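# Swap wash bottles between shelf bench and cart tray

## Task

Move the empty wash bottle from the shelved bench into the cart's top tray so it rests within the tray's walls (lying on its side is acceptable), and set one of the full wash bottles from that tray upright on the shelved bench's work surface. No wash bottle may ever touch the floor. The cart, pedal bin and stool are movable. At the end the gripper must be open and the robot moved away, and the robot must not have tipped over or be left leaning.

## Robot and tools

ROBOT. TidyBot++: a single seven-joint arm with a two-finger gripper, mounted on a mobile base 0.54 m long, 0.50 m wide and 0.38 m tall, driven by four powered casters. The shoulder sits 0.12 m ahead of the base centre at 0.68 m height. Cameras: base_camera (fixed on the base) and wrist_camera (looks along the hand). At the start the arm is folded, hand down, reaching up to 0.08 m past the base front, elbow up to 1.15 m high.

FRAMES. Base frame: origin on the floor below the base centre, x forward, y left, z up. hand_pose is reported here, at the point between the finger pads; its z axis runs out along the fingers, its y axis is the closing direction. Odometry frame = base frame as it was at scene start; heading is positive leftward, range -3.142 to 3.142. base_odometry counts wheel rotation only, so slip looks like travel and drift of a few cm and degrees builds up. base_tilt is in degrees, positive when leaning forward or right; about 1 degree of fixed bias.

TOOL execute_actions. Arguments: "actions" (a list holding zero or one action) and optional "cameras" ("base_camera", "wrist_camera", "all"; omitted or null means all, [] means none). An empty list only reports state and images. An action may contain:
- "base": exactly one relative move from where the base last measured itself: {"translate_m": d} straight, forward positive, -2 to 2 m; {"strafe_m": d} sideways, left positive, -2 to 2 m; {"rotate_rad": d} turn in place, counter-clockwise (left) positive, -6.3 to 6.3 rad. These are offsets, not poses.
- "joints": absolute target angles by name, single arm: joint_1_rad..joint_7_rad in radians, gripper_pos from 0 (open, pad gap about 85 mm) to 1 (closed). Gap is roughly 85 x (1 - gripper_pos) mm. Ranges: joint_2_rad ±2.249, joint_4_rad ±2.579, joint_6_rad ±2.099; joints 1, 3, 5, 7 unlimited but move the short way, so turn in steps below half a revolution. joint_1_rad positive = clockwise from above (opposite to rotate_rad). joint_7_rad with hand down: positive = counter-clockwise from above; at 1.57 fingers open toward robot left/right.
- "speeds": optional caps for this action: translate_m and strafe_m 0.05–0.5 m/s, rotate_rad 0.1–1.57 rad/s (top values are the defaults). A base move needing over 8.667 s is rejected. An action lasts at most 15 s.
Base and joint motions start together and may finish at different times. Joints left out may still be driving to older targets. Bad keys or out-of-range numbers reject the call; nothing moves.

ARM GEOMETRY. Upper arm 0.42 m, forearm 0.31 m, hand 0.31 m to the hand point. With joint_1_rad 0, joint_3_rad 3.14, joint_5_rad 0, the arm stays in the base's x–z plane; segment tilts from vertical (forward positive) are j2, j2 - j4, j2 - j4 - j6. Reach forward = sum of length x sin(tilt); height above shoulder = sum of length x cos(tilt). A downward-pointing hand reaches at most about 0.94 m high, and only near the base. Closed fingertips extend about 20 mm past the hand point.

OTHER TOOLS. wait {"seconds": 0–10}: lets the scene run, returns state and images. zoom_image {"camera", "region": [x0,y0,x1,y1] pixels from top-left, at most 504x504} enlarges part of the latest full image. read_manual {"section": "licences"} only gives licence text. finished_scene {"scene": n} ends the current scene irreversibly and reports success; the goal must hold at that point. Replying with no tool call ends everything.

READING RESULTS. base_status/joint_status per motion: "done"; "off_target" (stopped away from target, may still push); "contact_stop" or "time_out" (target dropped, holding). For the base, "done" only means the wheels turned enough; a blocked base can report "done" well short. "joint command not followed" with "cause:" means arm targets were withheld (usually a self-collision check; no check protects the base); the gripper still acts and withheld targets may be retried later. on_its_own lists uncommanded motion. motor_effort is percent of maximum, peak in brackets, noisy and biased. Gripper at 1: "done" means empty; "off_target" means an object stopped it. "ARM HIT" = hard contact with base or itself. A torque fault (joints 1–4 limit 104.5 N m, 5–7 limit 51.3) freezes the arm for 10 s and cancels the rest of the call. Motor temperatures are listed per arm joint; MOTOR HOT from 60 °C, OVER-TEMPERATURE FAULT at 75 °C (arm sags, keys show "limit_stop_at_motor_heat"; resend targets). Holding loads, even while thinking, heats motors.

ACCURACY. Friction leaves joints slightly off while reporting done; to correct, send each joint previous command + (wanted - measured). The hand may end 1–2 cm off, more when extended; trust images. Held objects make the arm sag; never command a loaded joint to its current reading. The robot keeps holding its last command during thinking time.

AVOID. Dropping bottles or letting them reach the floor; hard shoves, slams, hitting things. Driving while the arm is caught on something higher than about 0.8 m can tip the robot; horizontal force on a raised hand can lift wheels. If leaning, retract the arm or back off. Objects may be nudged occasionally by outside pushes. Release and withdraw before finishing.

Each tool is called after ">>>" by a JSON object that holds its "method" and its "body".

## Session

>>> {"method": "execute_actions", "body": {"actions": []}}

Scene clock: 0.00 s.
Motor temperatures (°C, as the motors report them): [28 26 25 26 32 42 42]
base_odometry: x=+0.000 y=+0.000 heading=+0.000 (m, m, rad; odometry frame)
base_tilt: forward=+0.4 right=+0.3 (deg)
base_status: not commanded
joint_positions: joint_1_rad=-0.044 joint_2_rad=-0.369 joint_3_rad=+3.169 joint_4_rad=-2.518 joint_5_rad=-0.040 joint_6_rad=-0.871 joint_7_rad=+1.557 gripper_pos=+0.000
joint_status: not commanded
motor_effort: joint_1_rad=-1 joint_2_rad=-2 joint_3_rad=+0 joint_4_rad=+13 joint_5_rad=+0 joint_6_rad=+0 joint_7_rad=+0 (%)
hand_pose: x=+0.2684 y=+0.0146 z=+0.5938 quat_wxyz=(-0.022, +0.998, -0.009, +0.060) (m; base frame)
pictures: base_camera, wrist_camera
Images, in order (width x height): base_camera 644x364, wrist_camera 644x476.

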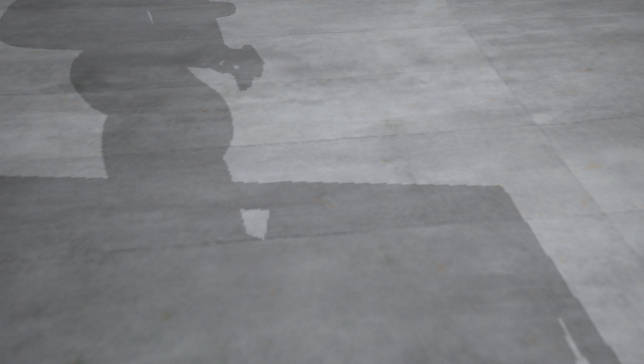

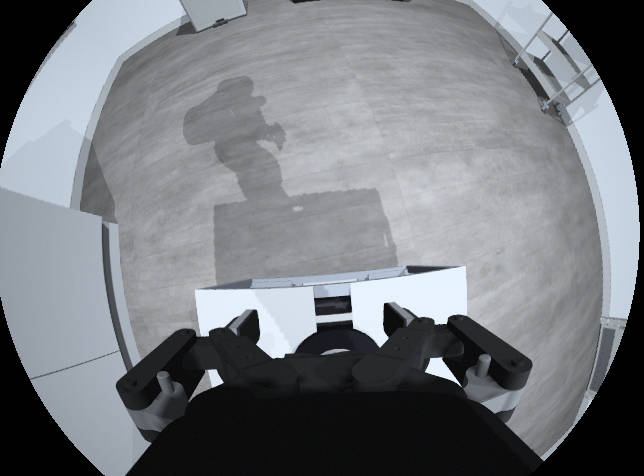

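>>> {"method": "execute_actions", "body": {"actions": [{"joints":{"joint_6_rad":0.45}}], "cameras": ["wrist_camera"]}}

Scene clock: 1.90 s.
Motor temperatures (°C, as the motors report them): [28 26 25 26 32 42 42]
base_odometry: x=+0.000 y=+0.000 heading=+0.000 (m, m, rad; odometry frame)
base_tilt: forward=+0.4 right=+0.3 (deg)
base_status: not commanded
joint_positions: joint_1_rad=-0.044 joint_2_rad=-0.369 joint_3_rad=+3.169 joint_4_rad=-2.518 joint_5_rad=-0.040 joint_6_rad=+0.429 joint_7_rad=+1.557 gripper_pos=+0.000
joint_status: all done
motor_effort: joint_1_rad=-1(0) joint_2_rad=-6(6) joint_3_rad=-1(0) joint_4_rad=+18(19) joint_5_rad=+1(0) joint_6_rad=+9(9) joint_7_rad=+1(1) (%)
hand_pose: x=+0.5387 y=+0.0025 z=+0.8562 quat_wxyz=(-0.020, +0.758, -0.020, +0.652) (m; base frame)
pictures: wrist_camera
Images, in order (width x height): wrist_camera 644x476.

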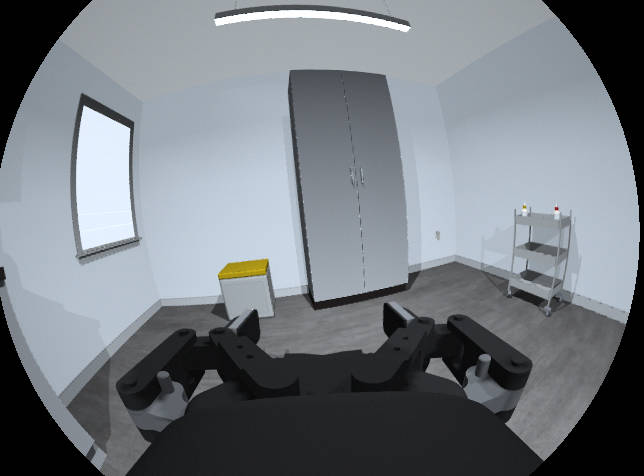

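>>> {"method": "execute_actions", "body": {"actions": [{"base":{"rotate_rad":-1.57}}], "cameras": ["wrist_camera"]}}

>>> {"method": "execute_actions", "body": {"actions": [{"base":{"rotate_rad":-1.57}}], "cameras": ["wrist_camera"]}}

>>> {"method": "execute_actions", "body": {"actions": [{"base":{"rotate_rad":-1.57}}], "cameras": ["wrist_camera"]}}

Scene clock: 4.80 s.
Motor temperatures (°C, as the motors report them): [28 26 25 26 32 42 42]
base_odometry: x=+0.000 y=+0.000 heading=-1.569 (m, m, rad; odometry frame)
base_tilt: forward=+0.4 right=+0.3 (deg)
base_status: done
joint_positions: joint_1_rad=-0.044 joint_2_rad=-0.369 joint_3_rad=+3.169 joint_4_rad=-2.518 joint_5_rad=-0.040 joint_6_rad=+0.429 joint_7_rad=+1.557 gripper_pos=+0.000
joint_status: not commanded
motor_effort: joint_1_rad=-1(1) joint_2_rad=-7(7) joint_3_rad=+0(1) joint_4_rad=+19(19) joint_5_rad=+1(1) joint_6_rad=+8(9) joint_7_rad=+0(0) (%)
hand_pose: x=+0.5387 y=+0.0025 z=+0.8562 quat_wxyz=(-0.020, +0.758, -0.020, +0.652) (m; base frame)
pictures: wrist_camera
Images, in order (width x height): wrist_camera 644x476.

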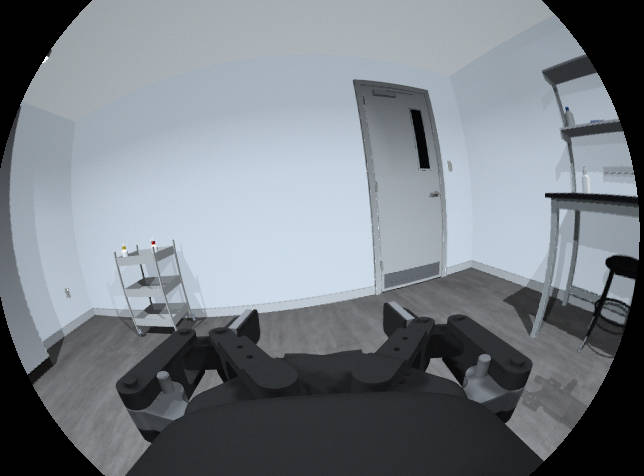

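Scene clock: 7.10 s.
Motor temperatures (°C, as the motors report them): [28 26 25 26 32 42 42]
base_odometry: x=+0.000 y=+0.000 heading=-3.138 (m, m, rad; odometry frame)
base_tilt: forward=+0.4 right=+0.3 (deg)
base_status: done
joint_positions: joint_1_rad=-0.044 joint_2_rad=-0.369 joint_3_rad=+3.169 joint_4_rad=-2.518 joint_5_rad=-0.040 joint_6_rad=+0.429 joint_7_rad=+1.557 gripper_pos=+0.000
joint_status: not commanded
motor_effort: joint_1_rad=+0(1) joint_2_rad=-7(8) joint_3_rad=+0(1) joint_4_rad=+19(19) joint_5_rad=+1(1) joint_6_rad=+9(8) joint_7_rad=+1(0) (%)
hand_pose: x=+0.5387 y=+0.0025 z=+0.8562 quat_wxyz=(-0.020, +0.758, -0.020, +0.652) (m; base frame)
pictures: wrist_camera
Images, in order (width x height): wrist_camera 644x476.

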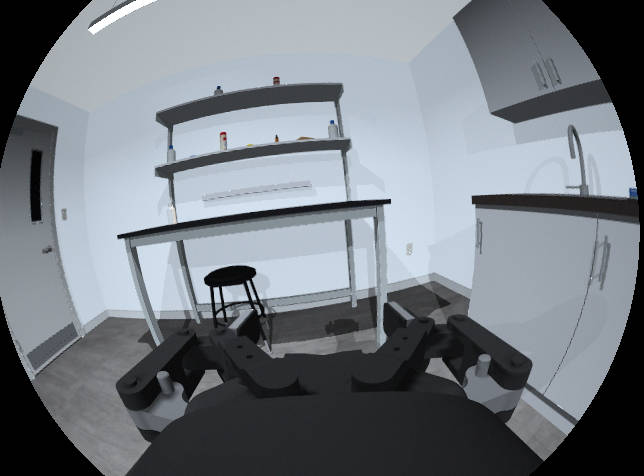

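Scene clock: 9.40 s.
Motor temperatures (°C, as the motors report them): [28 26 25 26 32 42 42]
base_odometry: x=+0.000 y=+0.000 heading=+1.576 (m, m, rad; odometry frame)
base_tilt: forward=+0.4 right=+0.4 (deg)
base_status: done
joint_positions: joint_1_rad=-0.044 joint_2_rad=-0.369 joint_3_rad=+3.169 joint_4_rad=-2.518 joint_5_rad=-0.040 joint_6_rad=+0.429 joint_7_rad=+1.557 gripper_pos=+0.000
joint_status: not commanded
motor_effort: joint_1_rad=+0(1) joint_2_rad=-6(8) joint_3_rad=+0(1) joint_4_rad=+19(19) joint_5_rad=+0(1) joint_6_rad=+8(8) joint_7_rad=-1(0) (%)
hand_pose: x=+0.5387 y=+0.0025 z=+0.8562 quat_wxyz=(-0.020, +0.758, -0.020, +0.652) (m; base frame)
pictures: wrist_camera
Images, in order (width x height): wrist_camera 644x476.

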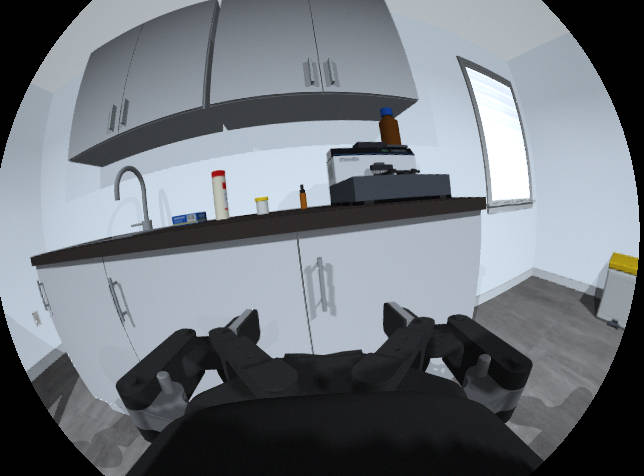

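>>> {"method": "execute_actions", "body": {"actions": [{"base":{"rotate_rad":1.75}}], "cameras": []}}

>>> {"method": "execute_actions", "body": {"actions": [{"joints":{"joint_4_rad":-2.0,"joint_6_rad":-0.1,"joint_1_rad":0}}]}}

>>> {"method": "zoom_image", "body": {"camera": "wrist_camera", "region": [100, 60, 450, 320]}}

Scene clock: 12.30 s.
Motor temperatures (°C, as the motors report them): [28 26 25 26 32 42 42]
base_odometry: x=+0.000 y=+0.000 heading=-2.958 (m, m, rad; odometry frame)
base_tilt: forward=+0.5 right=+0.4 (deg)
base_status: done
joint_positions: joint_1_rad=-0.044 joint_2_rad=-0.369 joint_3_rad=+3.169 joint_4_rad=-2.518 joint_5_rad=-0.040 joint_6_rad=+0.429 joint_7_rad=+1.557 gripper_pos=+0.000
joint_status: not commanded
motor_effort: joint_1_rad=-1(1) joint_2_rad=-7(8) joint_3_rad=+0(1) joint_4_rad=+19(18) joint_5_rad=+1(1) joint_6_rad=+8(9) joint_7_rad=+1(0) (%)
hand_pose: x=+0.5387 y=+0.0024 z=+0.8562 quat_wxyz=(-0.020, +0.758, -0.020, +0.652) (m; base frame)
pictures: none
No camera images: the call's "cameras" was empty. Leave "cameras" out to get every camera's image.

Scene clock: 14.03 s.
Motor temperatures (°C, as the motors report them): [28 26 25 26 32 42 42]
base_odometry: x=+0.000 y=+0.000 heading=-2.958 (m, m, rad; odometry frame)
base_tilt: forward=+0.4 right=+0.3 (deg)
base_status: not commanded
joint_positions: joint_1_rad=-0.030 joint_2_rad=-0.369 joint_3_rad=+3.169 joint_4_rad=-2.014 joint_5_rad=-0.040 joint_6_rad=-0.056 joint_7_rad=+1.557 gripper_pos=+0.000
joint_status: all done
motor_effort: joint_1_rad=-1(0) joint_2_rad=-9(9) joint_3_rad=+0(0) joint_4_rad=+21(21) joint_5_rad=+1(1) joint_6_rad=+9(9) joint_7_rad=+1(0) (%)
hand_pose: x=+0.5897 y=+0.0009 z=+1.0102 quat_wxyz=(-0.024, +0.752, -0.021, +0.659) (m; base frame)
pictures: base_camera, wrist_camera
Images, in order (width x height): base_camera 644x364, wrist_camera 644x476.

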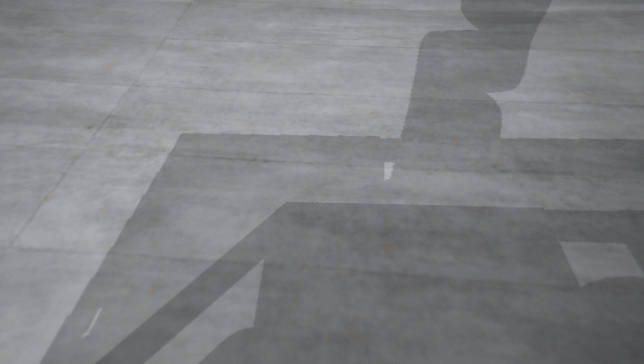

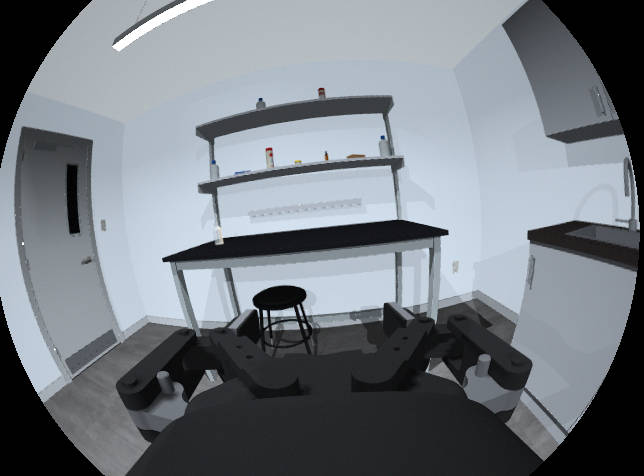

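Region (100, 60, 450, 320) of wrist_camera's 644x476 image, scaled by 1.440; it fills the top 374 rows of this view, and the rest is white.

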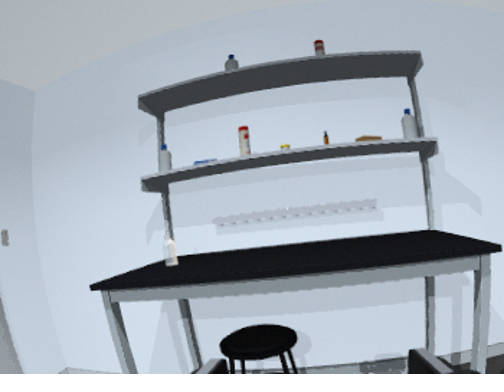

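>>> {"method": "execute_actions", "body": {"actions": [{"base":{"rotate_rad":-0.183}}], "cameras": ["wrist_camera"]}}

>>> {"method": "execute_actions", "body": {"actions": [{"base":{"strafe_m":0.6}}], "cameras": ["wrist_camera"]}}

Scene clock: 15.37 s.
Motor temperatures (°C, as the motors report them): [28 26 25 26 32 42 42]
base_odometry: x=+0.000 y=+0.000 heading=-3.140 (m, m, rad; odometry frame)
base_tilt: forward=+0.4 right=+0.3 (deg)
base_status: done
joint_positions: joint_1_rad=-0.021 joint_2_rad=-0.369 joint_3_rad=+3.170 joint_4_rad=-2.014 joint_5_rad=-0.040 joint_6_rad=-0.056 joint_7_rad=+1.557 gripper_pos=+0.000
joint_status: not commanded
motor_effort: joint_1_rad=+0(2) joint_2_rad=-9(10) joint_3_rad=+0(2) joint_4_rad=+21(21) joint_5_rad=+0(0) joint_6_rad=+8(9) joint_7_rad=+0(1) (%)
hand_pose: x=+0.5897 y=-0.0038 z=+1.0102 quat_wxyz=(-0.021, +0.751, -0.025, +0.659) (m; base frame)
pictures: wrist_camera
Images, in order (width x height): wrist_camera 644x476.

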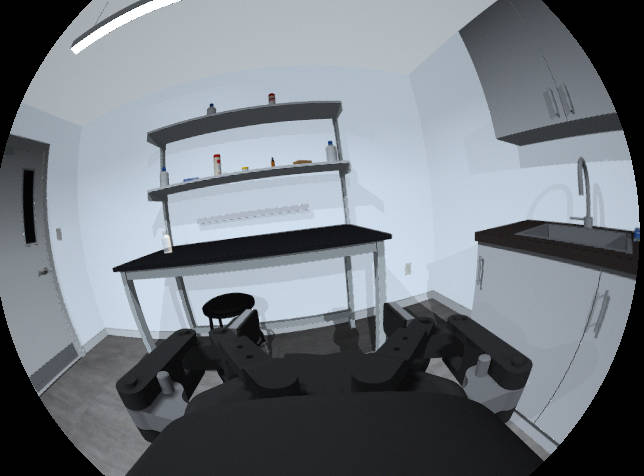

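Scene clock: 17.93 s.
Motor temperatures (°C, as the motors report them): [28 26 25 27 32 42 42]
base_odometry: x=+0.002 y=-0.600 heading=-3.139 (m, m, rad; odometry frame)
base_tilt: forward=+0.4 right=+0.3 (deg)
base_status: done
joint_positions: joint_1_rad=-0.021 joint_2_rad=-0.369 joint_3_rad=+3.170 joint_4_rad=-2.014 joint_5_rad=-0.040 joint_6_rad=-0.056 joint_7_rad=+1.557 gripper_pos=+0.000
joint_status: not commanded
motor_effort: joint_1_rad=+0(2) joint_2_rad=-9(9) joint_3_rad=-1(3) joint_4_rad=+21(21) joint_5_rad=+0(0) joint_6_rad=+8(9) joint_7_rad=+1(0) (%)
hand_pose: x=+0.5897 y=-0.0039 z=+1.0102 quat_wxyz=(-0.020, +0.752, -0.025, +0.659) (m; base frame)
pictures: wrist_camera
Images, in order (width x height): wrist_camera 644x476.

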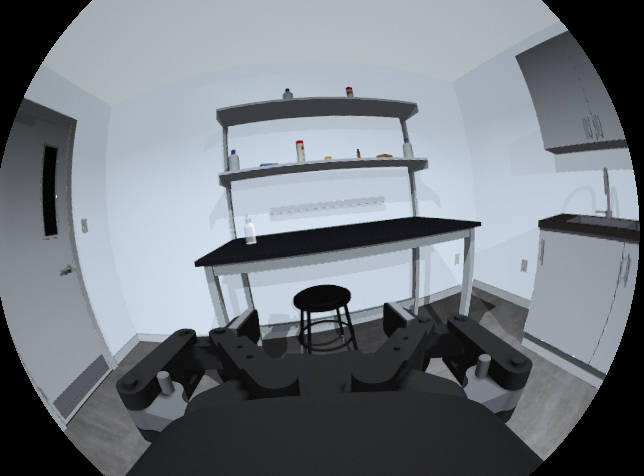

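>>> {"method": "execute_actions", "body": {"actions": [{"base":{"strafe_m":0.5}}], "cameras": []}}

>>> {"method": "execute_actions", "body": {"actions": [{"base":{"translate_m":0.6}}]}}

Scene clock: 20.93 s.
Motor temperatures (°C, as the motors report them): [28 26 25 27 32 42 42]
base_odometry: x=+0.004 y=-1.100 heading=-3.138 (m, m, rad; odometry frame)
base_tilt: forward=+0.4 right=+0.3 (deg)
base_status: done
joint_positions: joint_1_rad=-0.021 joint_2_rad=-0.369 joint_3_rad=+3.168 joint_4_rad=-2.014 joint_5_rad=-0.040 joint_6_rad=-0.057 joint_7_rad=+1.557 gripper_pos=+0.000
joint_status: not commanded
motor_effort: joint_1_rad=+0(2) joint_2_rad=-9(9) joint_3_rad=-1(3) joint_4_rad=+21(21) joint_5_rad=+1(0) joint_6_rad=+9(9) joint_7_rad=+1(0) (%)
hand_pose: x=+0.5897 y=-0.0032 z=+1.0101 quat_wxyz=(-0.021, +0.752, -0.024, +0.659) (m; base frame)
pictures: none
No camera images: the call's "cameras" was empty. Leave "cameras" out to get every camera's image.

Scene clock: 23.50 s.
Motor temperatures (°C, as the motors report them): [28 26 25 27 32 42 42]
base_odometry: x=-0.596 y=-1.103 heading=-3.138 (m, m, rad; odometry frame)
base_tilt: forward=+0.5 right=+0.4 (deg)
base_status: done
joint_positions: joint_1_rad=-0.021 joint_2_rad=-0.369 joint_3_rad=+3.168 joint_4_rad=-2.013 joint_5_rad=-0.040 joint_6_rad=-0.060 joint_7_rad=+1.557 gripper_pos=+0.000
joint_status: not commanded
motor_effort: joint_1_rad=-1(1) joint_2_rad=-9(12) joint_3_rad=-1(1) joint_4_rad=+21(22) joint_5_rad=+1(0) joint_6_rad=+8(9) joint_7_rad=+1(1) (%)
hand_pose: x=+0.5896 y=-0.0032 z=+1.0099 quat_wxyz=(-0.021, +0.752, -0.024, +0.658) (m; base frame)
pictures: base_camera, wrist_camera
Images, in order (width x height): base_camera 644x364, wrist_camera 644x476.

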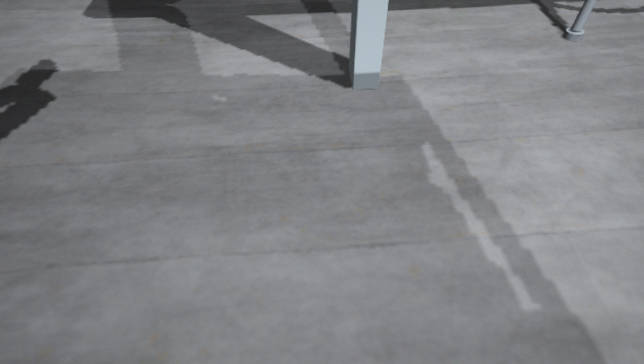

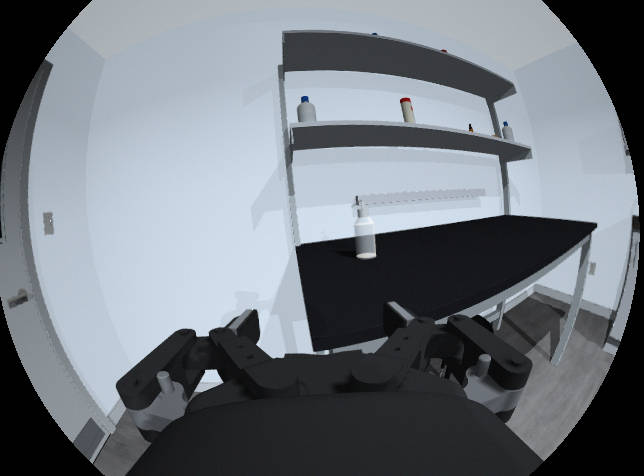

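>>> {"method": "execute_actions", "body": {"actions": [{"base":{"strafe_m":0.35},"joints":{"joint_1_rad":1.57}}], "cameras": []}}

>>> {"method": "execute_actions", "body": {"actions": [{"base":{"translate_m":0.75}}]}}

Scene clock: 26.77 s.
Motor temperatures (°C, as the motors report them): [28 26 25 27 32 42 42]
base_odometry: x=-0.595 y=-1.453 heading=-3.138 (m, m, rad; odometry frame)
base_tilt: forward=+0.4 right=+0.4 (deg)
base_status: done
joint_positions: joint_1_rad=+1.544 joint_2_rad=-0.369 joint_3_rad=+3.168 joint_4_rad=-2.013 joint_5_rad=-0.040 joint_6_rad=-0.060 joint_7_rad=+1.557 gripper_pos=+0.000
joint_status: all done
motor_effort: joint_1_rad=-1(0) joint_2_rad=-9(12) joint_3_rad=+0(2) joint_4_rad=+21(22) joint_5_rad=+0(0) joint_6_rad=+9(9) joint_7_rad=+1(0) (%)
hand_pose: x=+0.1191 y=-0.4706 z=+1.0099 quat_wxyz=(+0.449, +0.517, -0.547, +0.481) (m; base frame)
pictures: none
No camera images: the call's "cameras" was empty. Leave "cameras" out to get every camera's image.

Scene clock: 29.63 s.
Motor temperatures (°C, as the motors report them): [28 26 25 27 32 42 42]
base_odometry: x=-1.345 y=-1.456 heading=-3.138 (m, m, rad; odometry frame)
base_tilt: forward=+0.5 right=+0.3 (deg)
base_status: done
joint_positions: joint_1_rad=+1.546 joint_2_rad=-0.369 joint_3_rad=+3.168 joint_4_rad=-2.013 joint_5_rad=-0.040 joint_6_rad=-0.060 joint_7_rad=+1.557 gripper_pos=+0.000
joint_status: not commanded
motor_effort: joint_1_rad=+0(2) joint_2_rad=-8(12) joint_3_rad=-1(3) joint_4_rad=+22(22) joint_5_rad=+1(1) joint_6_rad=+9(9) joint_7_rad=+0(0) (%)
hand_pose: x=+0.1183 y=-0.4706 z=+1.0099 quat_wxyz=(+0.449, +0.516, -0.548, +0.481) (m; base frame)
pictures: base_camera, wrist_camera
Images, in order (width x height): base_camera 644x364, wrist_camera 644x476.

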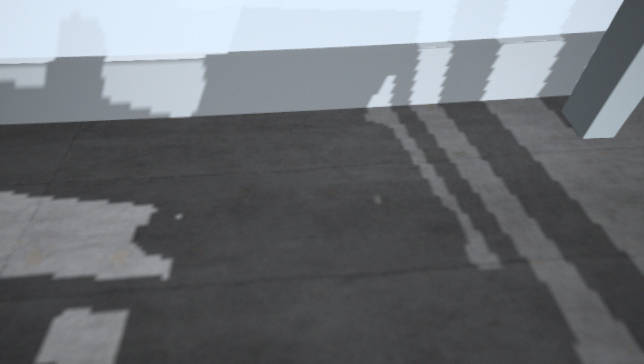

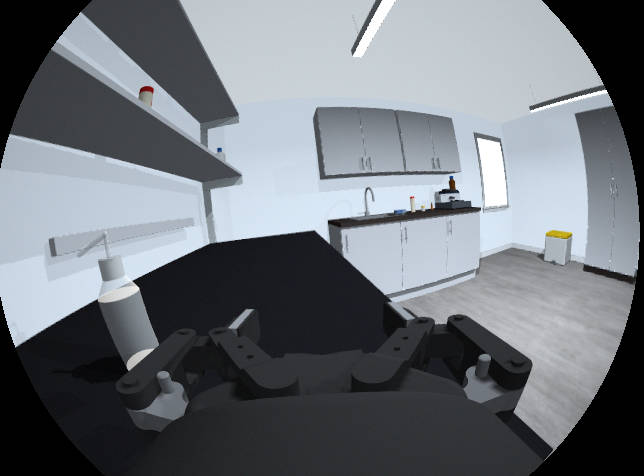

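>>> {"method": "execute_actions", "body": {"actions": [{"base":{"strafe_m":0.2}}], "cameras": []}}

>>> {"method": "execute_actions", "body": {"actions": [{"base":{"translate_m":0.2}}]}}

Scene clock: 31.53 s.
Motor temperatures (°C, as the motors report them): [28 26 25 27 32 42 42]
base_odometry: x=-1.345 y=-1.656 heading=-3.138 (m, m, rad; odometry frame)
base_tilt: forward=+0.4 right=+0.3 (deg)
base_status: done
joint_positions: joint_1_rad=+1.546 joint_2_rad=-0.373 joint_3_rad=+3.168 joint_4_rad=-2.013 joint_5_rad=-0.040 joint_6_rad=-0.061 joint_7_rad=+1.557 gripper_pos=+0.000
joint_status: not commanded
motor_effort: joint_1_rad=+0(1) joint_2_rad=-8(14) joint_3_rad=+0(0) joint_4_rad=+21(23) joint_5_rad=+0(1) joint_6_rad=+9(9) joint_7_rad=+0(0) (%)
hand_pose: x=+0.1183 y=-0.4694 z=+1.0117 quat_wxyz=(+0.450, +0.515, -0.547, +0.482) (m; base frame)
pictures: none
No camera images: the call's "cameras" was empty. Leave "cameras" out to get every camera's image.

Scene clock: 33.13 s.
Motor temperatures (°C, as the motors report them): [28 26 25 27 32 42 42]
base_odometry: x=-1.545 y=-1.657 heading=-3.138 (m, m, rad; odometry frame)
base_tilt: forward=+0.4 right=+0.4 (deg)
base_status: done
joint_positions: joint_1_rad=+1.546 joint_2_rad=-0.373 joint_3_rad=+3.167 joint_4_rad=-2.013 joint_5_rad=-0.040 joint_6_rad=-0.061 joint_7_rad=+1.557 gripper_pos=+0.000
joint_status: not commanded
motor_effort: joint_1_rad=-1(2) joint_2_rad=-9(11) joint_3_rad=-1(4) joint_4_rad=+21(22) joint_5_rad=+1(0) joint_6_rad=+9(9) joint_7_rad=+0(0) (%)
hand_pose: x=+0.1182 y=-0.4694 z=+1.0117 quat_wxyz=(+0.450, +0.515, -0.547, +0.482) (m; base frame)
pictures: base_camera, wrist_camera
Images, in order (width x height): base_camera 644x364, wrist_camera 644x476.

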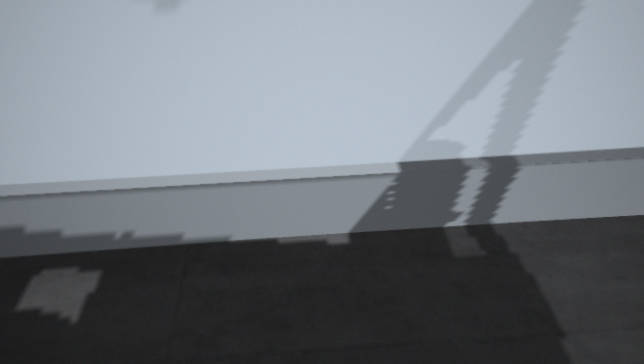

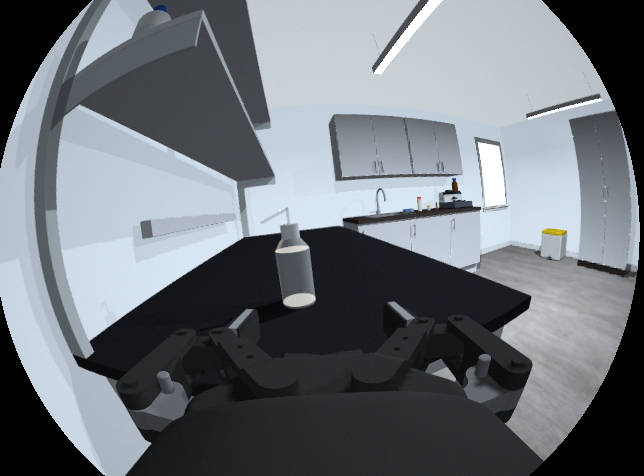

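>>> {"method": "execute_actions", "body": {"actions": [{"base":{"translate_m":0.05},"joints":{"joint_1_rad":1.6,"joint_2_rad":-0.2,"joint_4_rad":-2.25,"joint_6_rad":0.5}}], "cameras": ["wrist_camera"]}}

Scene clock: 34.90 s.
Motor temperatures (°C, as the motors report them): [28 26 25 27 32 42 42]
base_odometry: x=-1.595 y=-1.657 heading=-3.137 (m, m, rad; odometry frame)
base_tilt: forward=+0.5 right=+0.4 (deg)
base_status: done
joint_positions: joint_1_rad=+1.571 joint_2_rad=-0.211 joint_3_rad=+3.167 joint_4_rad=-2.239 joint_5_rad=-0.040 joint_6_rad=+0.459 joint_7_rad=+1.557 gripper_pos=+0.000
joint_status: all done
motor_effort: joint_1_rad=+0(0) joint_2_rad=-13(15) joint_3_rad=-1(2) joint_4_rad=+19(22) joint_5_rad=+1(1) joint_6_rad=+9(9) joint_7_rad=+1(0) (%)
hand_pose: x=+0.1007 y=-0.5053 z=+0.9551 quat_wxyz=(+0.497, +0.475, -0.523, +0.503) (m; base frame)
pictures: wrist_camera
Images, in order (width x height): wrist_camera 644x476.

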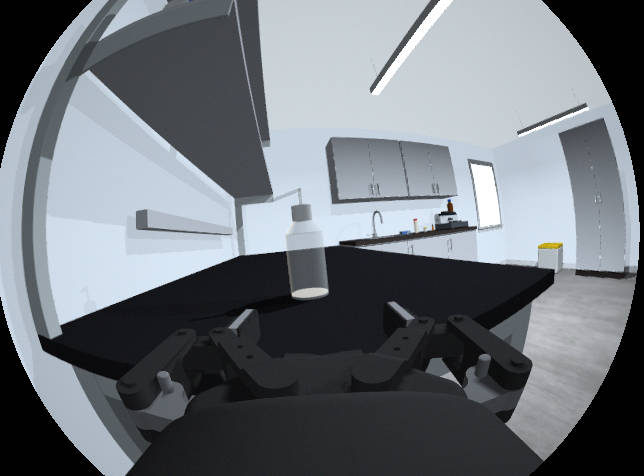

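>>> {"method": "execute_actions", "body": {"actions": [{"base":{"translate_m":0.03}}], "cameras": []}}

>>> {"method": "execute_actions", "body": {"actions": [{"base":{"strafe_m":-0.15,"translate_m_":0}}], "cameras": []}}

>>> {"method": "execute_actions", "body": {"actions": [{"base":{"strafe_m":-0.15},"speeds":{"strafe_m":0.15}}], "cameras": ["wrist_camera"]}}

Scene clock: 36.10 s.
Motor temperatures (°C, as the motors report them): [28 26 25 27 32 42 42]
base_odometry: x=-1.625 y=-1.657 heading=-3.137 (m, m, rad; odometry frame)
base_tilt: forward=+0.4 right=+0.3 (deg)
base_status: done
joint_positions: joint_1_rad=+1.576 joint_2_rad=-0.211 joint_3_rad=+3.167 joint_4_rad=-2.239 joint_5_rad=-0.040 joint_6_rad=+0.459 joint_7_rad=+1.557 gripper_pos=+0.000
joint_status: not commanded
motor_effort: joint_1_rad=-1(1) joint_2_rad=-13(14) joint_3_rad=-1(1) joint_4_rad=+20(20) joint_5_rad=+1(1) joint_6_rad=+8(9) joint_7_rad=+0(0) (%)
hand_pose: x=+0.0984 y=-0.5052 z=+0.9552 quat_wxyz=(+0.499, +0.473, -0.524, +0.502) (m; base frame)
pictures: none
No camera images: the call's "cameras" was empty. Leave "cameras" out to get every camera's image.


Scene clock: 37.77 s.
Motor temperatures (°C, as the motors report them): [28 26 25 27 32 42 42]
base_odometry: x=-1.626 y=-1.507 heading=-3.137 (m, m, rad; odometry frame)
base_tilt: forward=+0.4 right=+0.3 (deg)
base_status: done
joint_positions: joint_1_rad=+1.576 joint_2_rad=-0.211 joint_3_rad=+3.167 joint_4_rad=-2.239 joint_5_rad=-0.040 joint_6_rad=+0.460 joint_7_rad=+1.557 gripper_pos=+0.000
joint_status: not commanded
motor_effort: joint_1_rad=+0(1) joint_2_rad=-13(14) joint_3_rad=-1(1) joint_4_rad=+20(20) joint_5_rad=+1(1) joint_6_rad=+9(9) joint_7_rad=+0(0) (%)
hand_pose: x=+0.0984 y=-0.5053 z=+0.9550 quat_wxyz=(+0.499, +0.473, -0.524, +0.502) (m; base frame)
pictures: wrist_camera
Images, in order (width x height): wrist_camera 644x476.

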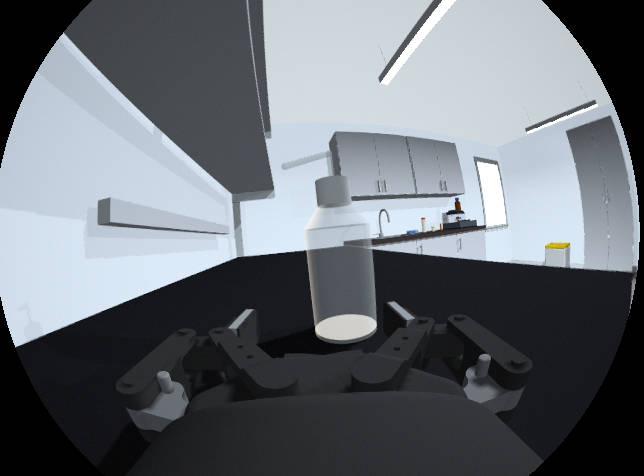

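>>> {"method": "execute_actions", "body": {"actions": [{"base":{"translate_m":-0.02},"joints":{"joint_2_rad":-0.07,"joint_4_rad":-2.13,"joint_6_rad":0.53}}], "cameras": ["wrist_camera"]}}

Scene clock: 39.33 s.
Motor temperatures (°C, as the motors report them): [28 26 25 27 32 42 42]
base_odometry: x=-1.606 y=-1.507 heading=-3.136 (m, m, rad; odometry frame)
base_tilt: forward=+0.4 right=+0.4 (deg)
base_status: done
joint_positions: joint_1_rad=+1.579 joint_2_rad=-0.084 joint_3_rad=+3.167 joint_4_rad=-2.140 joint_5_rad=-0.040 joint_6_rad=+0.489 joint_7_rad=+1.557 gripper_pos=+0.000
joint_status: all done
motor_effort: joint_1_rad=-1(1) joint_2_rad=-18(19) joint_3_rad=+0(2) joint_4_rad=+20(20) joint_5_rad=+1(1) joint_6_rad=+8(9) joint_7_rad=+0(0) (%)
hand_pose: x=+0.0950 y=-0.5537 z=+0.9555 quat_wxyz=(+0.501, +0.473, -0.524, +0.500) (m; base frame)
pictures: wrist_camera
Images, in order (width x height): wrist_camera 644x476.

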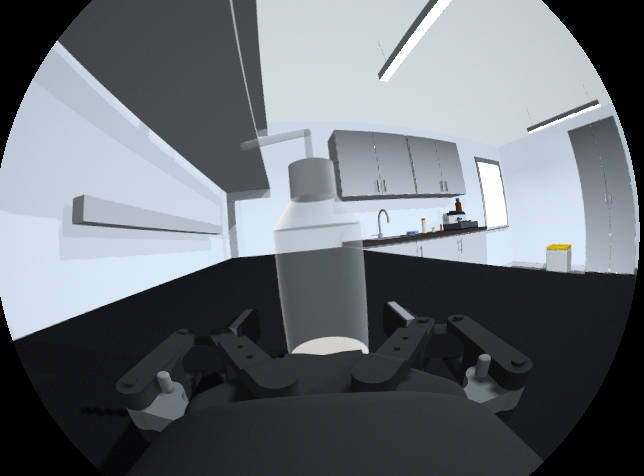

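>>> {"method": "execute_actions", "body": {"actions": [{"joints":{"joint_2_rad":0.05,"joint_4_rad":-2.02,"joint_6_rad":0.54}}], "cameras": ["wrist_camera"]}}

Scene clock: 40.47 s.
Motor temperatures (°C, as the motors report them): [28 26 25 27 32 42 42]
base_odometry: x=-1.606 y=-1.507 heading=-3.136 (m, m, rad; odometry frame)
base_tilt: forward=+0.5 right=+0.4 (deg)
base_status: not commanded
joint_positions: joint_1_rad=+1.579 joint_2_rad=+0.033 joint_3_rad=+3.167 joint_4_rad=-2.030 joint_5_rad=-0.040 joint_6_rad=+0.500 joint_7_rad=+1.557 gripper_pos=+0.000
joint_status: all done
motor_effort: joint_1_rad=+0(0) joint_2_rad=-22(23) joint_3_rad=+0(1) joint_4_rad=+19(18) joint_5_rad=+0(1) joint_6_rad=+9(9) joint_7_rad=+0(1) (%)
hand_pose: x=+0.0941 y=-0.6020 z=+0.9565 quat_wxyz=(+0.503, +0.472, -0.523, +0.501) (m; base frame)
pictures: wrist_camera
Images, in order (width x height): wrist_camera 644x476.

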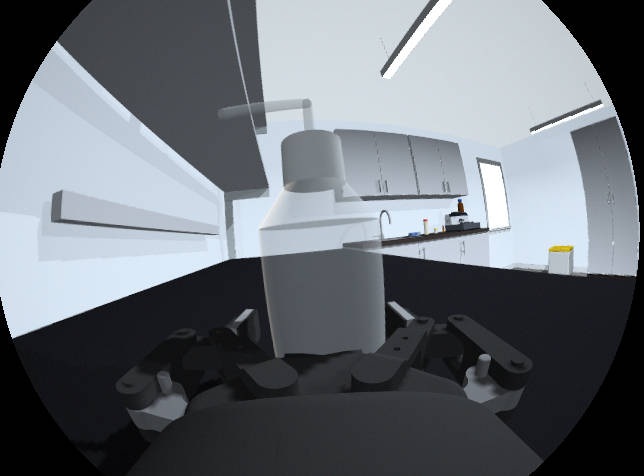

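>>> {"method": "execute_actions", "body": {"actions": [{"joints":{"gripper_pos":1}}], "cameras": []}}

>>> {"method": "execute_actions", "body": {"actions": [{"joints":{"joint_2_rad":-0.1,"joint_4_rad":-2.0,"joint_6_rad":0.35}}], "cameras": ["wrist_camera"]}}

Scene clock: 41.73 s.
Motor temperatures (°C, as the motors report them): [28 26 25 27 32 42 42]
base_odometry: x=-1.606 y=-1.507 heading=-3.136 (m, m, rad; odometry frame)
base_tilt: forward=+0.4 right=+0.3 (deg)
base_status: not commanded
joint_positions: joint_1_rad=+1.579 joint_2_rad=+0.033 joint_3_rad=+3.167 joint_4_rad=-2.030 joint_5_rad=-0.040 joint_6_rad=+0.500 joint_7_rad=+1.557 gripper_pos=+0.448
joint_status: gripper_pos off_target (ended at +0.448, target +1.000)
motor_effort: joint_1_rad=-1(0) joint_2_rad=-22(22) joint_3_rad=-1(1) joint_4_rad=+19(20) joint_5_rad=+0(1) joint_6_rad=+9(9) joint_7_rad=+0(0) (%)
hand_pose: x=+0.0941 y=-0.6020 z=+0.9565 quat_wxyz=(+0.503, +0.472, -0.523, +0.501) (m; base frame)
pictures: none
No camera images: the call's "cameras" was empty. Leave "cameras" out to get every camera's image.

Scene clock: 42.83 s.
Motor temperatures (°C, as the motors report them): [28 26 25 27 32 42 42]
base_odometry: x=-1.606 y=-1.507 heading=-3.136 (m, m, rad; odometry frame)
base_tilt: forward=+0.4 right=+0.4 (deg)
base_status: not commanded
joint_positions: joint_1_rad=+1.579 joint_2_rad=-0.091 joint_3_rad=+3.167 joint_4_rad=-2.017 joint_5_rad=-0.040 joint_6_rad=+0.392 joint_7_rad=+1.557 gripper_pos=+0.448
joint_status: all done
motor_effort: joint_1_rad=+0(1) joint_2_rad=-19(25) joint_3_rad=-1(0) joint_4_rad=+21(21) joint_5_rad=+1(1) joint_6_rad=+9(9) joint_7_rad=+1(0) (%)
hand_pose: x=+0.0955 y=-0.5674 z=+1.0032 quat_wxyz=(+0.508, +0.465, -0.515, +0.510) (m; base frame)
pictures: wrist_camera
Images, in order (width x height): wrist_camera 644x476.

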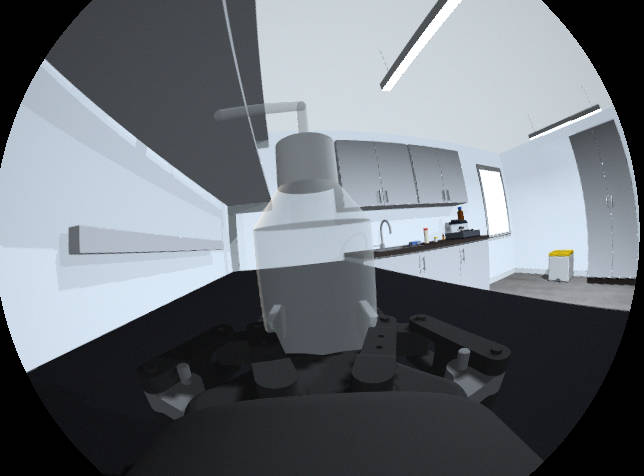

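>>> {"method": "execute_actions", "body": {"actions": [{"base":{"strafe_m":0.12},"joints":{"joint_2_rad":-0.37,"joint_4_rad":-2.0,"joint_6_rad":0.08}}], "cameras": []}}

>>> {"method": "execute_actions", "body": {"actions": [{"base":{"translate_m":-1.4}}], "cameras": []}}

>>> {"method": "execute_actions", "body": {"actions": [{"base":{"strafe_m":-0.5}}], "cameras": []}}

>>> {"method": "execute_actions", "body": {"actions": [{"base":{"rotate_rad":3.14},"joints":{"joint_1_rad":0.03},"speeds":{"rotate_rad":1.0}}]}}

Scene clock: 44.83 s.
Motor temperatures (°C, as the motors report them): [28 26 25 27 32 42 42]
base_odometry: x=-1.605 y=-1.627 heading=-3.136 (m, m, rad; odometry frame)
base_tilt: forward=+0.5 right=+0.4 (deg)
base_status: done
joint_positions: joint_1_rad=+1.579 joint_2_rad=-0.373 joint_3_rad=+3.167 joint_4_rad=-2.012 joint_5_rad=-0.040 joint_6_rad=+0.121 joint_7_rad=+1.557 gripper_pos=+0.448
joint_status: all done
motor_effort: joint_1_rad=+0(1) joint_2_rad=-9(23) joint_3_rad=+0(1) joint_4_rad=+21(22) joint_5_rad=+1(1) joint_6_rad=+9(10) joint_7_rad=+0(0) (%)
hand_pose: x=+0.1000 y=-0.4710 z=+1.0691 quat_wxyz=(+0.507, +0.461, -0.510, +0.520) (m; base frame)
pictures: none
No camera images: the call's "cameras" was empty. Leave "cameras" out to get every camera's image.

Scene clock: 49.00 s.
Motor temperatures (°C, as the motors report them): [28 26 25 27 32 42 42]
base_odometry: x=-0.205 y=-1.621 heading=-3.137 (m, m, rad; odometry frame)
base_tilt: forward=+0.4 right=+0.3 (deg)
base_status: done
joint_positions: joint_1_rad=+1.579 joint_2_rad=-0.373 joint_3_rad=+3.167 joint_4_rad=-2.012 joint_5_rad=-0.040 joint_6_rad=+0.120 joint_7_rad=+1.557 gripper_pos=+0.448
joint_status: not commanded
motor_effort: joint_1_rad=+0(1) joint_2_rad=-10(10) joint_3_rad=+0(3) joint_4_rad=+22(22) joint_5_rad=+1(1) joint_6_rad=+9(9) joint_7_rad=+0(1) (%)
hand_pose: x=+0.1001 y=-0.4710 z=+1.0687 quat_wxyz=(+0.506, +0.462, -0.511, +0.519) (m; base frame)
pictures: none
No camera images: the call's "cameras" was empty. Leave "cameras" out to get every camera's image.

Scene clock: 51.37 s.
Motor temperatures (°C, as the motors report them): [28 26 25 27 32 42 42]
base_odometry: x=-0.207 y=-1.121 heading=-3.138 (m, m, rad; odometry frame)
base_tilt: forward=+0.4 right=+0.4 (deg)
base_status: done
joint_positions: joint_1_rad=+1.579 joint_2_rad=-0.367 joint_3_rad=+3.167 joint_4_rad=-2.012 joint_5_rad=-0.040 joint_6_rad=+0.118 joint_7_rad=+1.557 gripper_pos=+0.448
joint_status: not commanded
motor_effort: joint_1_rad=+1(0) joint_2_rad=-11(15) joint_3_rad=+0(0) joint_4_rad=+22(23) joint_5_rad=+0(0) joint_6_rad=+9(9) joint_7_rad=+0(0) (%)
hand_pose: x=+0.1001 y=-0.4737 z=+1.0649 quat_wxyz=(+0.504, +0.464, -0.513, +0.517) (m; base frame)
pictures: none
No camera images: the call's "cameras" was empty. Leave "cameras" out to get every camera's image.

Scene clock: 55.43 s.
Motor temperatures (°C, as the motors report them): [28 26 25 27 32 42 42]
base_odometry: x=-0.207 y=-1.121 heading=+0.001 (m, m, rad; odometry frame)
base_tilt: forward=+0.4 right=+0.4 (deg)
base_status: done
joint_positions: joint_1_rad=+0.052 joint_2_rad=-0.367 joint_3_rad=+3.167 joint_4_rad=-2.012 joint_5_rad=-0.040 joint_6_rad=+0.118 joint_7_rad=+1.557 gripper_pos=+0.448
joint_status: all done
motor_effort: joint_1_rad=+0(3) joint_2_rad=-9(12) joint_3_rad=+0(3) joint_4_rad=+22(22) joint_5_rad=+0(1) joint_6_rad=+9(9) joint_7_rad=+0(0) (%)
hand_pose: x=+0.5914 y=-0.0394 z=+1.0649 quat_wxyz=(+0.007, +0.690, -0.050, +0.722) (m; base frame)
pictures: base_camera, wrist_camera
Images, in order (width x height): base_camera 644x364, wrist_camera 644x476.

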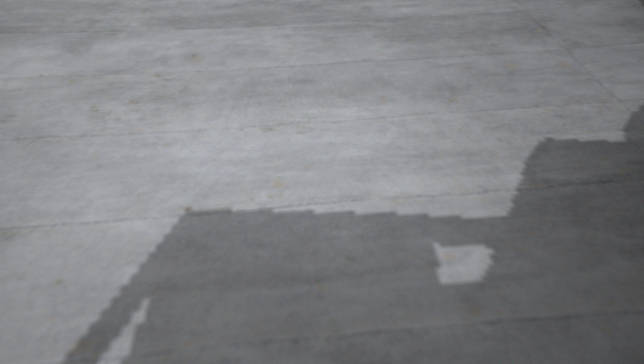

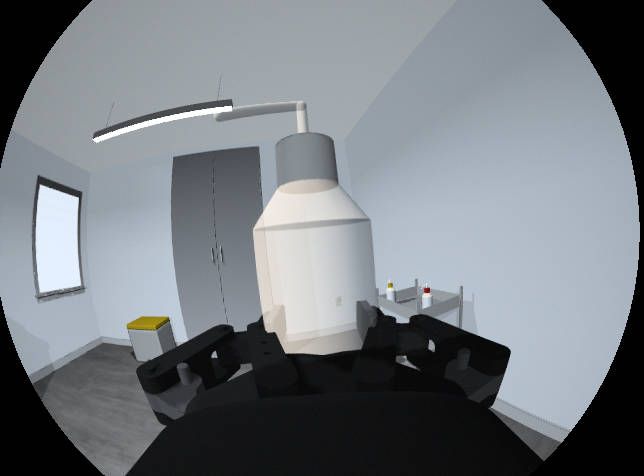

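>>> {"method": "execute_actions", "body": {"actions": [{"base":{"translate_m":0.9},"joints":{"joint_1_rad":-0.3,"joint_6_rad":-0.2}}]}}

Scene clock: 58.77 s.
Motor temperatures (°C, as the motors report them): [28 26 25 27 32 42 42]
base_odometry: x=+0.693 y=-1.118 heading=+0.002 (m, m, rad; odometry frame)
base_tilt: forward=+0.4 right=+0.3 (deg)
base_status: done
joint_positions: joint_1_rad=-0.275 joint_2_rad=-0.368 joint_3_rad=+3.167 joint_4_rad=-2.012 joint_5_rad=-0.040 joint_6_rad=-0.162 joint_7_rad=+1.557 gripper_pos=+0.448
joint_status: all done
motor_effort: joint_1_rad=-1(2) joint_2_rad=-9(13) joint_3_rad=+0(2) joint_4_rad=+21(22) joint_5_rad=+0(1) joint_6_rad=+9(9) joint_7_rad=+0(0) (%)
hand_pose: x=+0.5696 y=+0.1162 z=+0.9790 quat_wxyz=(-0.100, +0.781, +0.077, +0.611) (m; base frame)
pictures: base_camera, wrist_camera
Images, in order (width x height): base_camera 644x364, wrist_camera 644x476.

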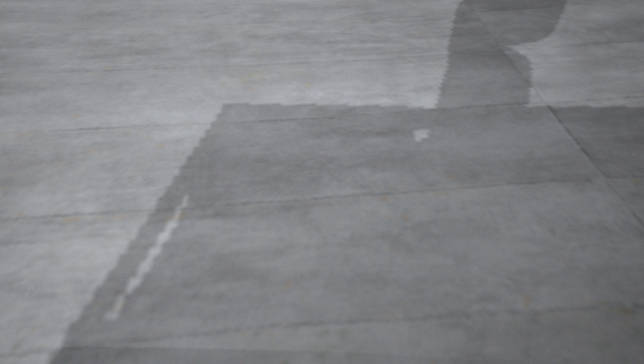

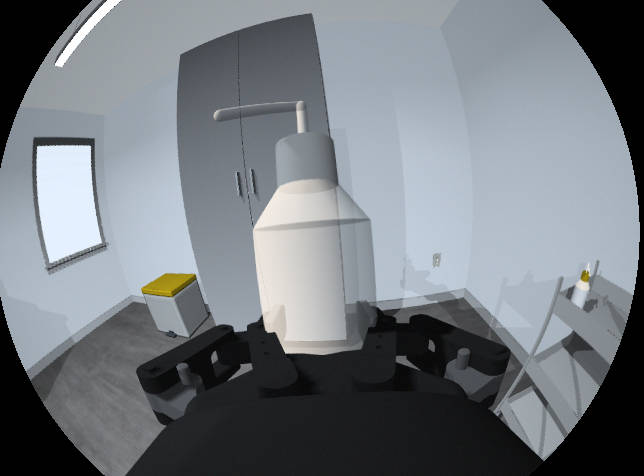

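>>> {"method": "execute_actions", "body": {"actions": [{"base":{"rotate_rad":-0.75}}]}}

Scene clock: 60.67 s.
Motor temperatures (°C, as the motors report them): [28 26 25 27 32 42 42]
base_odometry: x=+0.693 y=-1.118 heading=-0.747 (m, m, rad; odometry frame)
base_tilt: forward=+0.4 right=+0.3 (deg)
base_status: done
joint_positions: joint_1_rad=-0.278 joint_2_rad=-0.368 joint_3_rad=+3.169 joint_4_rad=-2.012 joint_5_rad=-0.040 joint_6_rad=-0.162 joint_7_rad=+1.557 gripper_pos=+0.448
joint_status: not commanded
motor_effort: joint_1_rad=+0(2) joint_2_rad=-10(12) joint_3_rad=+0(2) joint_4_rad=+21(22) joint_5_rad=+1(0) joint_6_rad=+9(9) joint_7_rad=+0(0) (%)
hand_pose: x=+0.5695 y=+0.1166 z=+0.9790 quat_wxyz=(-0.101, +0.781, +0.077, +0.611) (m; base frame)
pictures: base_camera, wrist_camera
Images, in order (width x height): base_camera 644x364, wrist_camera 644x476.

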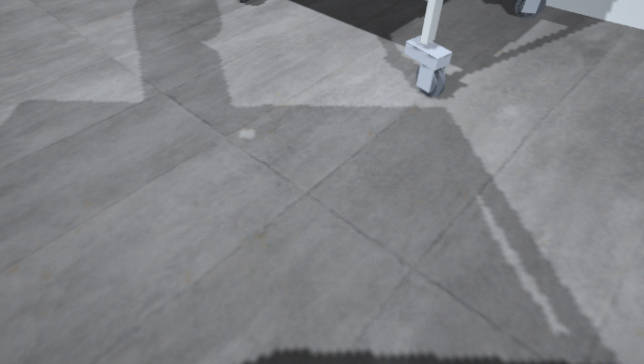

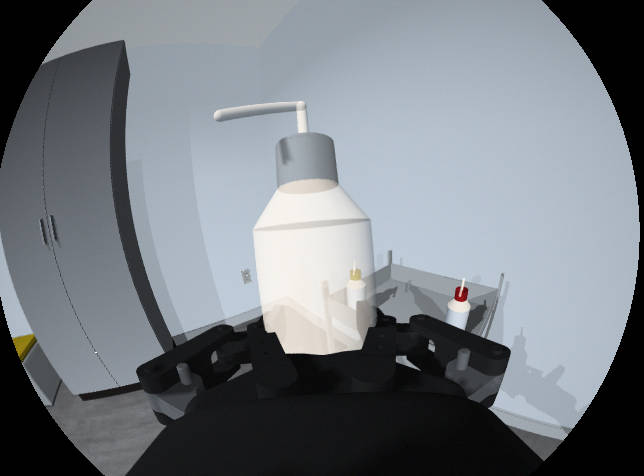

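>>> {"method": "execute_actions", "body": {"actions": [{"base":{"rotate_rad":-0.823},"joints":{"joint_1_rad":0.03,"joint_6_rad":0.1}}], "cameras": []}}

>>> {"method": "execute_actions", "body": {"actions": [{"base":{"strafe_m":0.66},"joints":{"joint_1_rad":-0.5,"joint_6_rad":-0.3}}]}}

Scene clock: 62.87 s.
Motor temperatures (°C, as the motors report them): [28 26 25 27 32 42 42]
base_odometry: x=+0.693 y=-1.118 heading=-1.569 (m, m, rad; odometry frame)
base_tilt: forward=+0.4 right=+0.3 (deg)
base_status: done
joint_positions: joint_1_rad=+0.013 joint_2_rad=-0.368 joint_3_rad=+3.174 joint_4_rad=-2.012 joint_5_rad=-0.040 joint_6_rad=+0.056 joint_7_rad=+1.557 gripper_pos=+0.448
joint_status: all done
motor_effort: joint_1_rad=+0(4) joint_2_rad=-10(11) joint_3_rad=-1(3) joint_4_rad=+22(23) joint_5_rad=+0(1) joint_6_rad=+9(9) joint_7_rad=+0(0) (%)
hand_pose: x=+0.5924 y=-0.0240 z=+1.0463 quat_wxyz=(-0.007, +0.712, -0.039, +0.701) (m; base frame)
pictures: none
No camera images: the call's "cameras" was empty. Leave "cameras" out to get every camera's image.

Scene clock: 65.53 s.
Motor temperatures (°C, as the motors report them): [28 26 25 27 32 42 42]
base_odometry: x=+1.354 y=-1.118 heading=-1.570 (m, m, rad; odometry frame)
base_tilt: forward=+0.4 right=+0.3 (deg)
base_status: done
joint_positions: joint_1_rad=-0.476 joint_2_rad=-0.368 joint_3_rad=+3.174 joint_4_rad=-2.012 joint_5_rad=-0.040 joint_6_rad=-0.260 joint_7_rad=+1.557 gripper_pos=+0.448
joint_status: all done
motor_effort: joint_1_rad=+0(2) joint_2_rad=-9(11) joint_3_rad=+0(3) joint_4_rad=+22(22) joint_5_rad=+0(0) joint_6_rad=+8(9) joint_7_rad=+0(0) (%)
hand_pose: x=+0.5305 y=+0.1985 z=+0.9497 quat_wxyz=(-0.152, +0.799, +0.159, +0.560) (m; base frame)
pictures: base_camera, wrist_camera
Images, in order (width x height): base_camera 644x364, wrist_camera 644x476.

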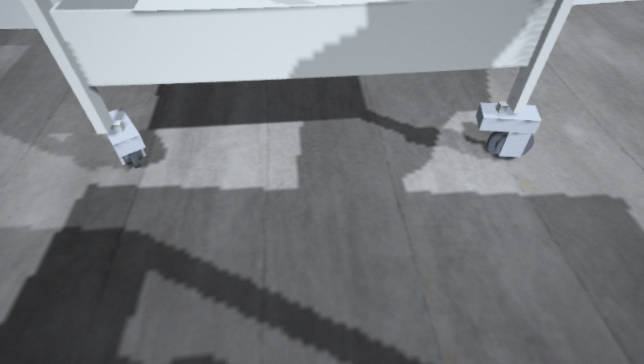

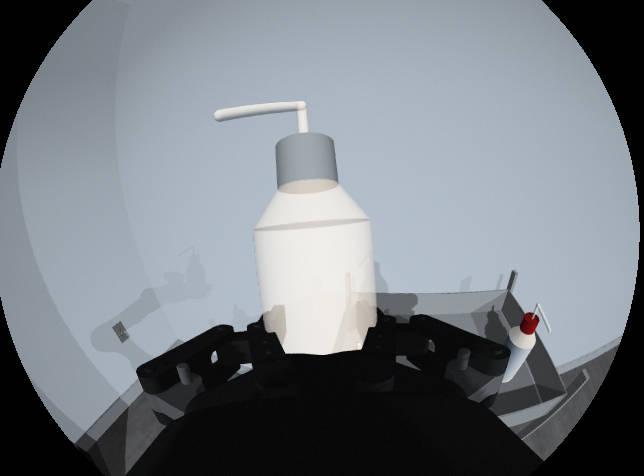

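>>> {"method": "execute_actions", "body": {"actions": [{"joints":{"joint_2_rad":-0.2,"joint_4_rad":-1.6,"joint_6_rad":-0.4}}], "cameras": []}}

>>> {"method": "execute_actions", "body": {"actions": [{"joints":{"joint_1_rad":0.03,"joint_6_rad":-0.7}}], "cameras": ["wrist_camera"]}}

Scene clock: 67.57 s.
Motor temperatures (°C, as the motors report them): [28 26 25 27 32 42 42]
base_odometry: x=+1.354 y=-1.118 heading=-1.570 (m, m, rad; odometry frame)
base_tilt: forward=+0.5 right=+0.3 (deg)
base_status: not commanded
joint_positions: joint_1_rad=-0.476 joint_2_rad=-0.219 joint_3_rad=+3.174 joint_4_rad=-1.617 joint_5_rad=-0.040 joint_6_rad=-0.358 joint_7_rad=+1.557 gripper_pos=+0.448
joint_status: all done
motor_effort: joint_1_rad=+0(1) joint_2_rad=-15(15) joint_3_rad=+0(0) joint_4_rad=+22(23) joint_5_rad=+0(0) joint_6_rad=+9(10) joint_7_rad=+0(1) (%)
hand_pose: x=+0.5915 y=+0.2285 z=+1.0893 quat_wxyz=(-0.165, +0.754, +0.153, +0.617) (m; base frame)
pictures: none
No camera images: the call's "cameras" was empty. Leave "cameras" out to get every camera's image.

Scene clock: 69.30 s.
Motor temperatures (°C, as the motors report them): [28 26 25 27 32 42 42]
base_odometry: x=+1.354 y=-1.118 heading=-1.570 (m, m, rad; odometry frame)
base_tilt: forward=+0.4 right=+0.4 (deg)
base_status: not commanded
joint_positions: joint_1_rad=+0.005 joint_2_rad=-0.218 joint_3_rad=+3.174 joint_4_rad=-1.617 joint_5_rad=-0.040 joint_6_rad=-0.660 joint_7_rad=+1.557 gripper_pos=+0.448
joint_status: all done
motor_effort: joint_1_rad=-1(0) joint_2_rad=-14(15) joint_3_rad=+0(1) joint_4_rad=+21(22) joint_5_rad=+0(0) joint_6_rad=+8(9) joint_7_rad=+0(0) (%)
hand_pose: x=+0.6129 y=-0.0112 z=+1.0011 quat_wxyz=(-0.016, +0.856, -0.030, +0.516) (m; base frame)
pictures: wrist_camera
Images, in order (width x height): wrist_camera 644x476.

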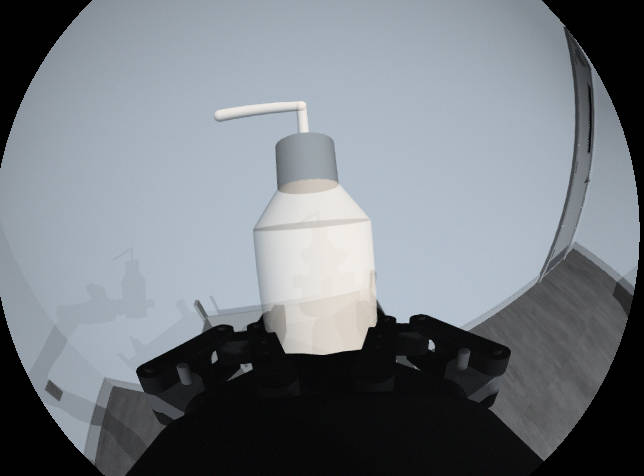

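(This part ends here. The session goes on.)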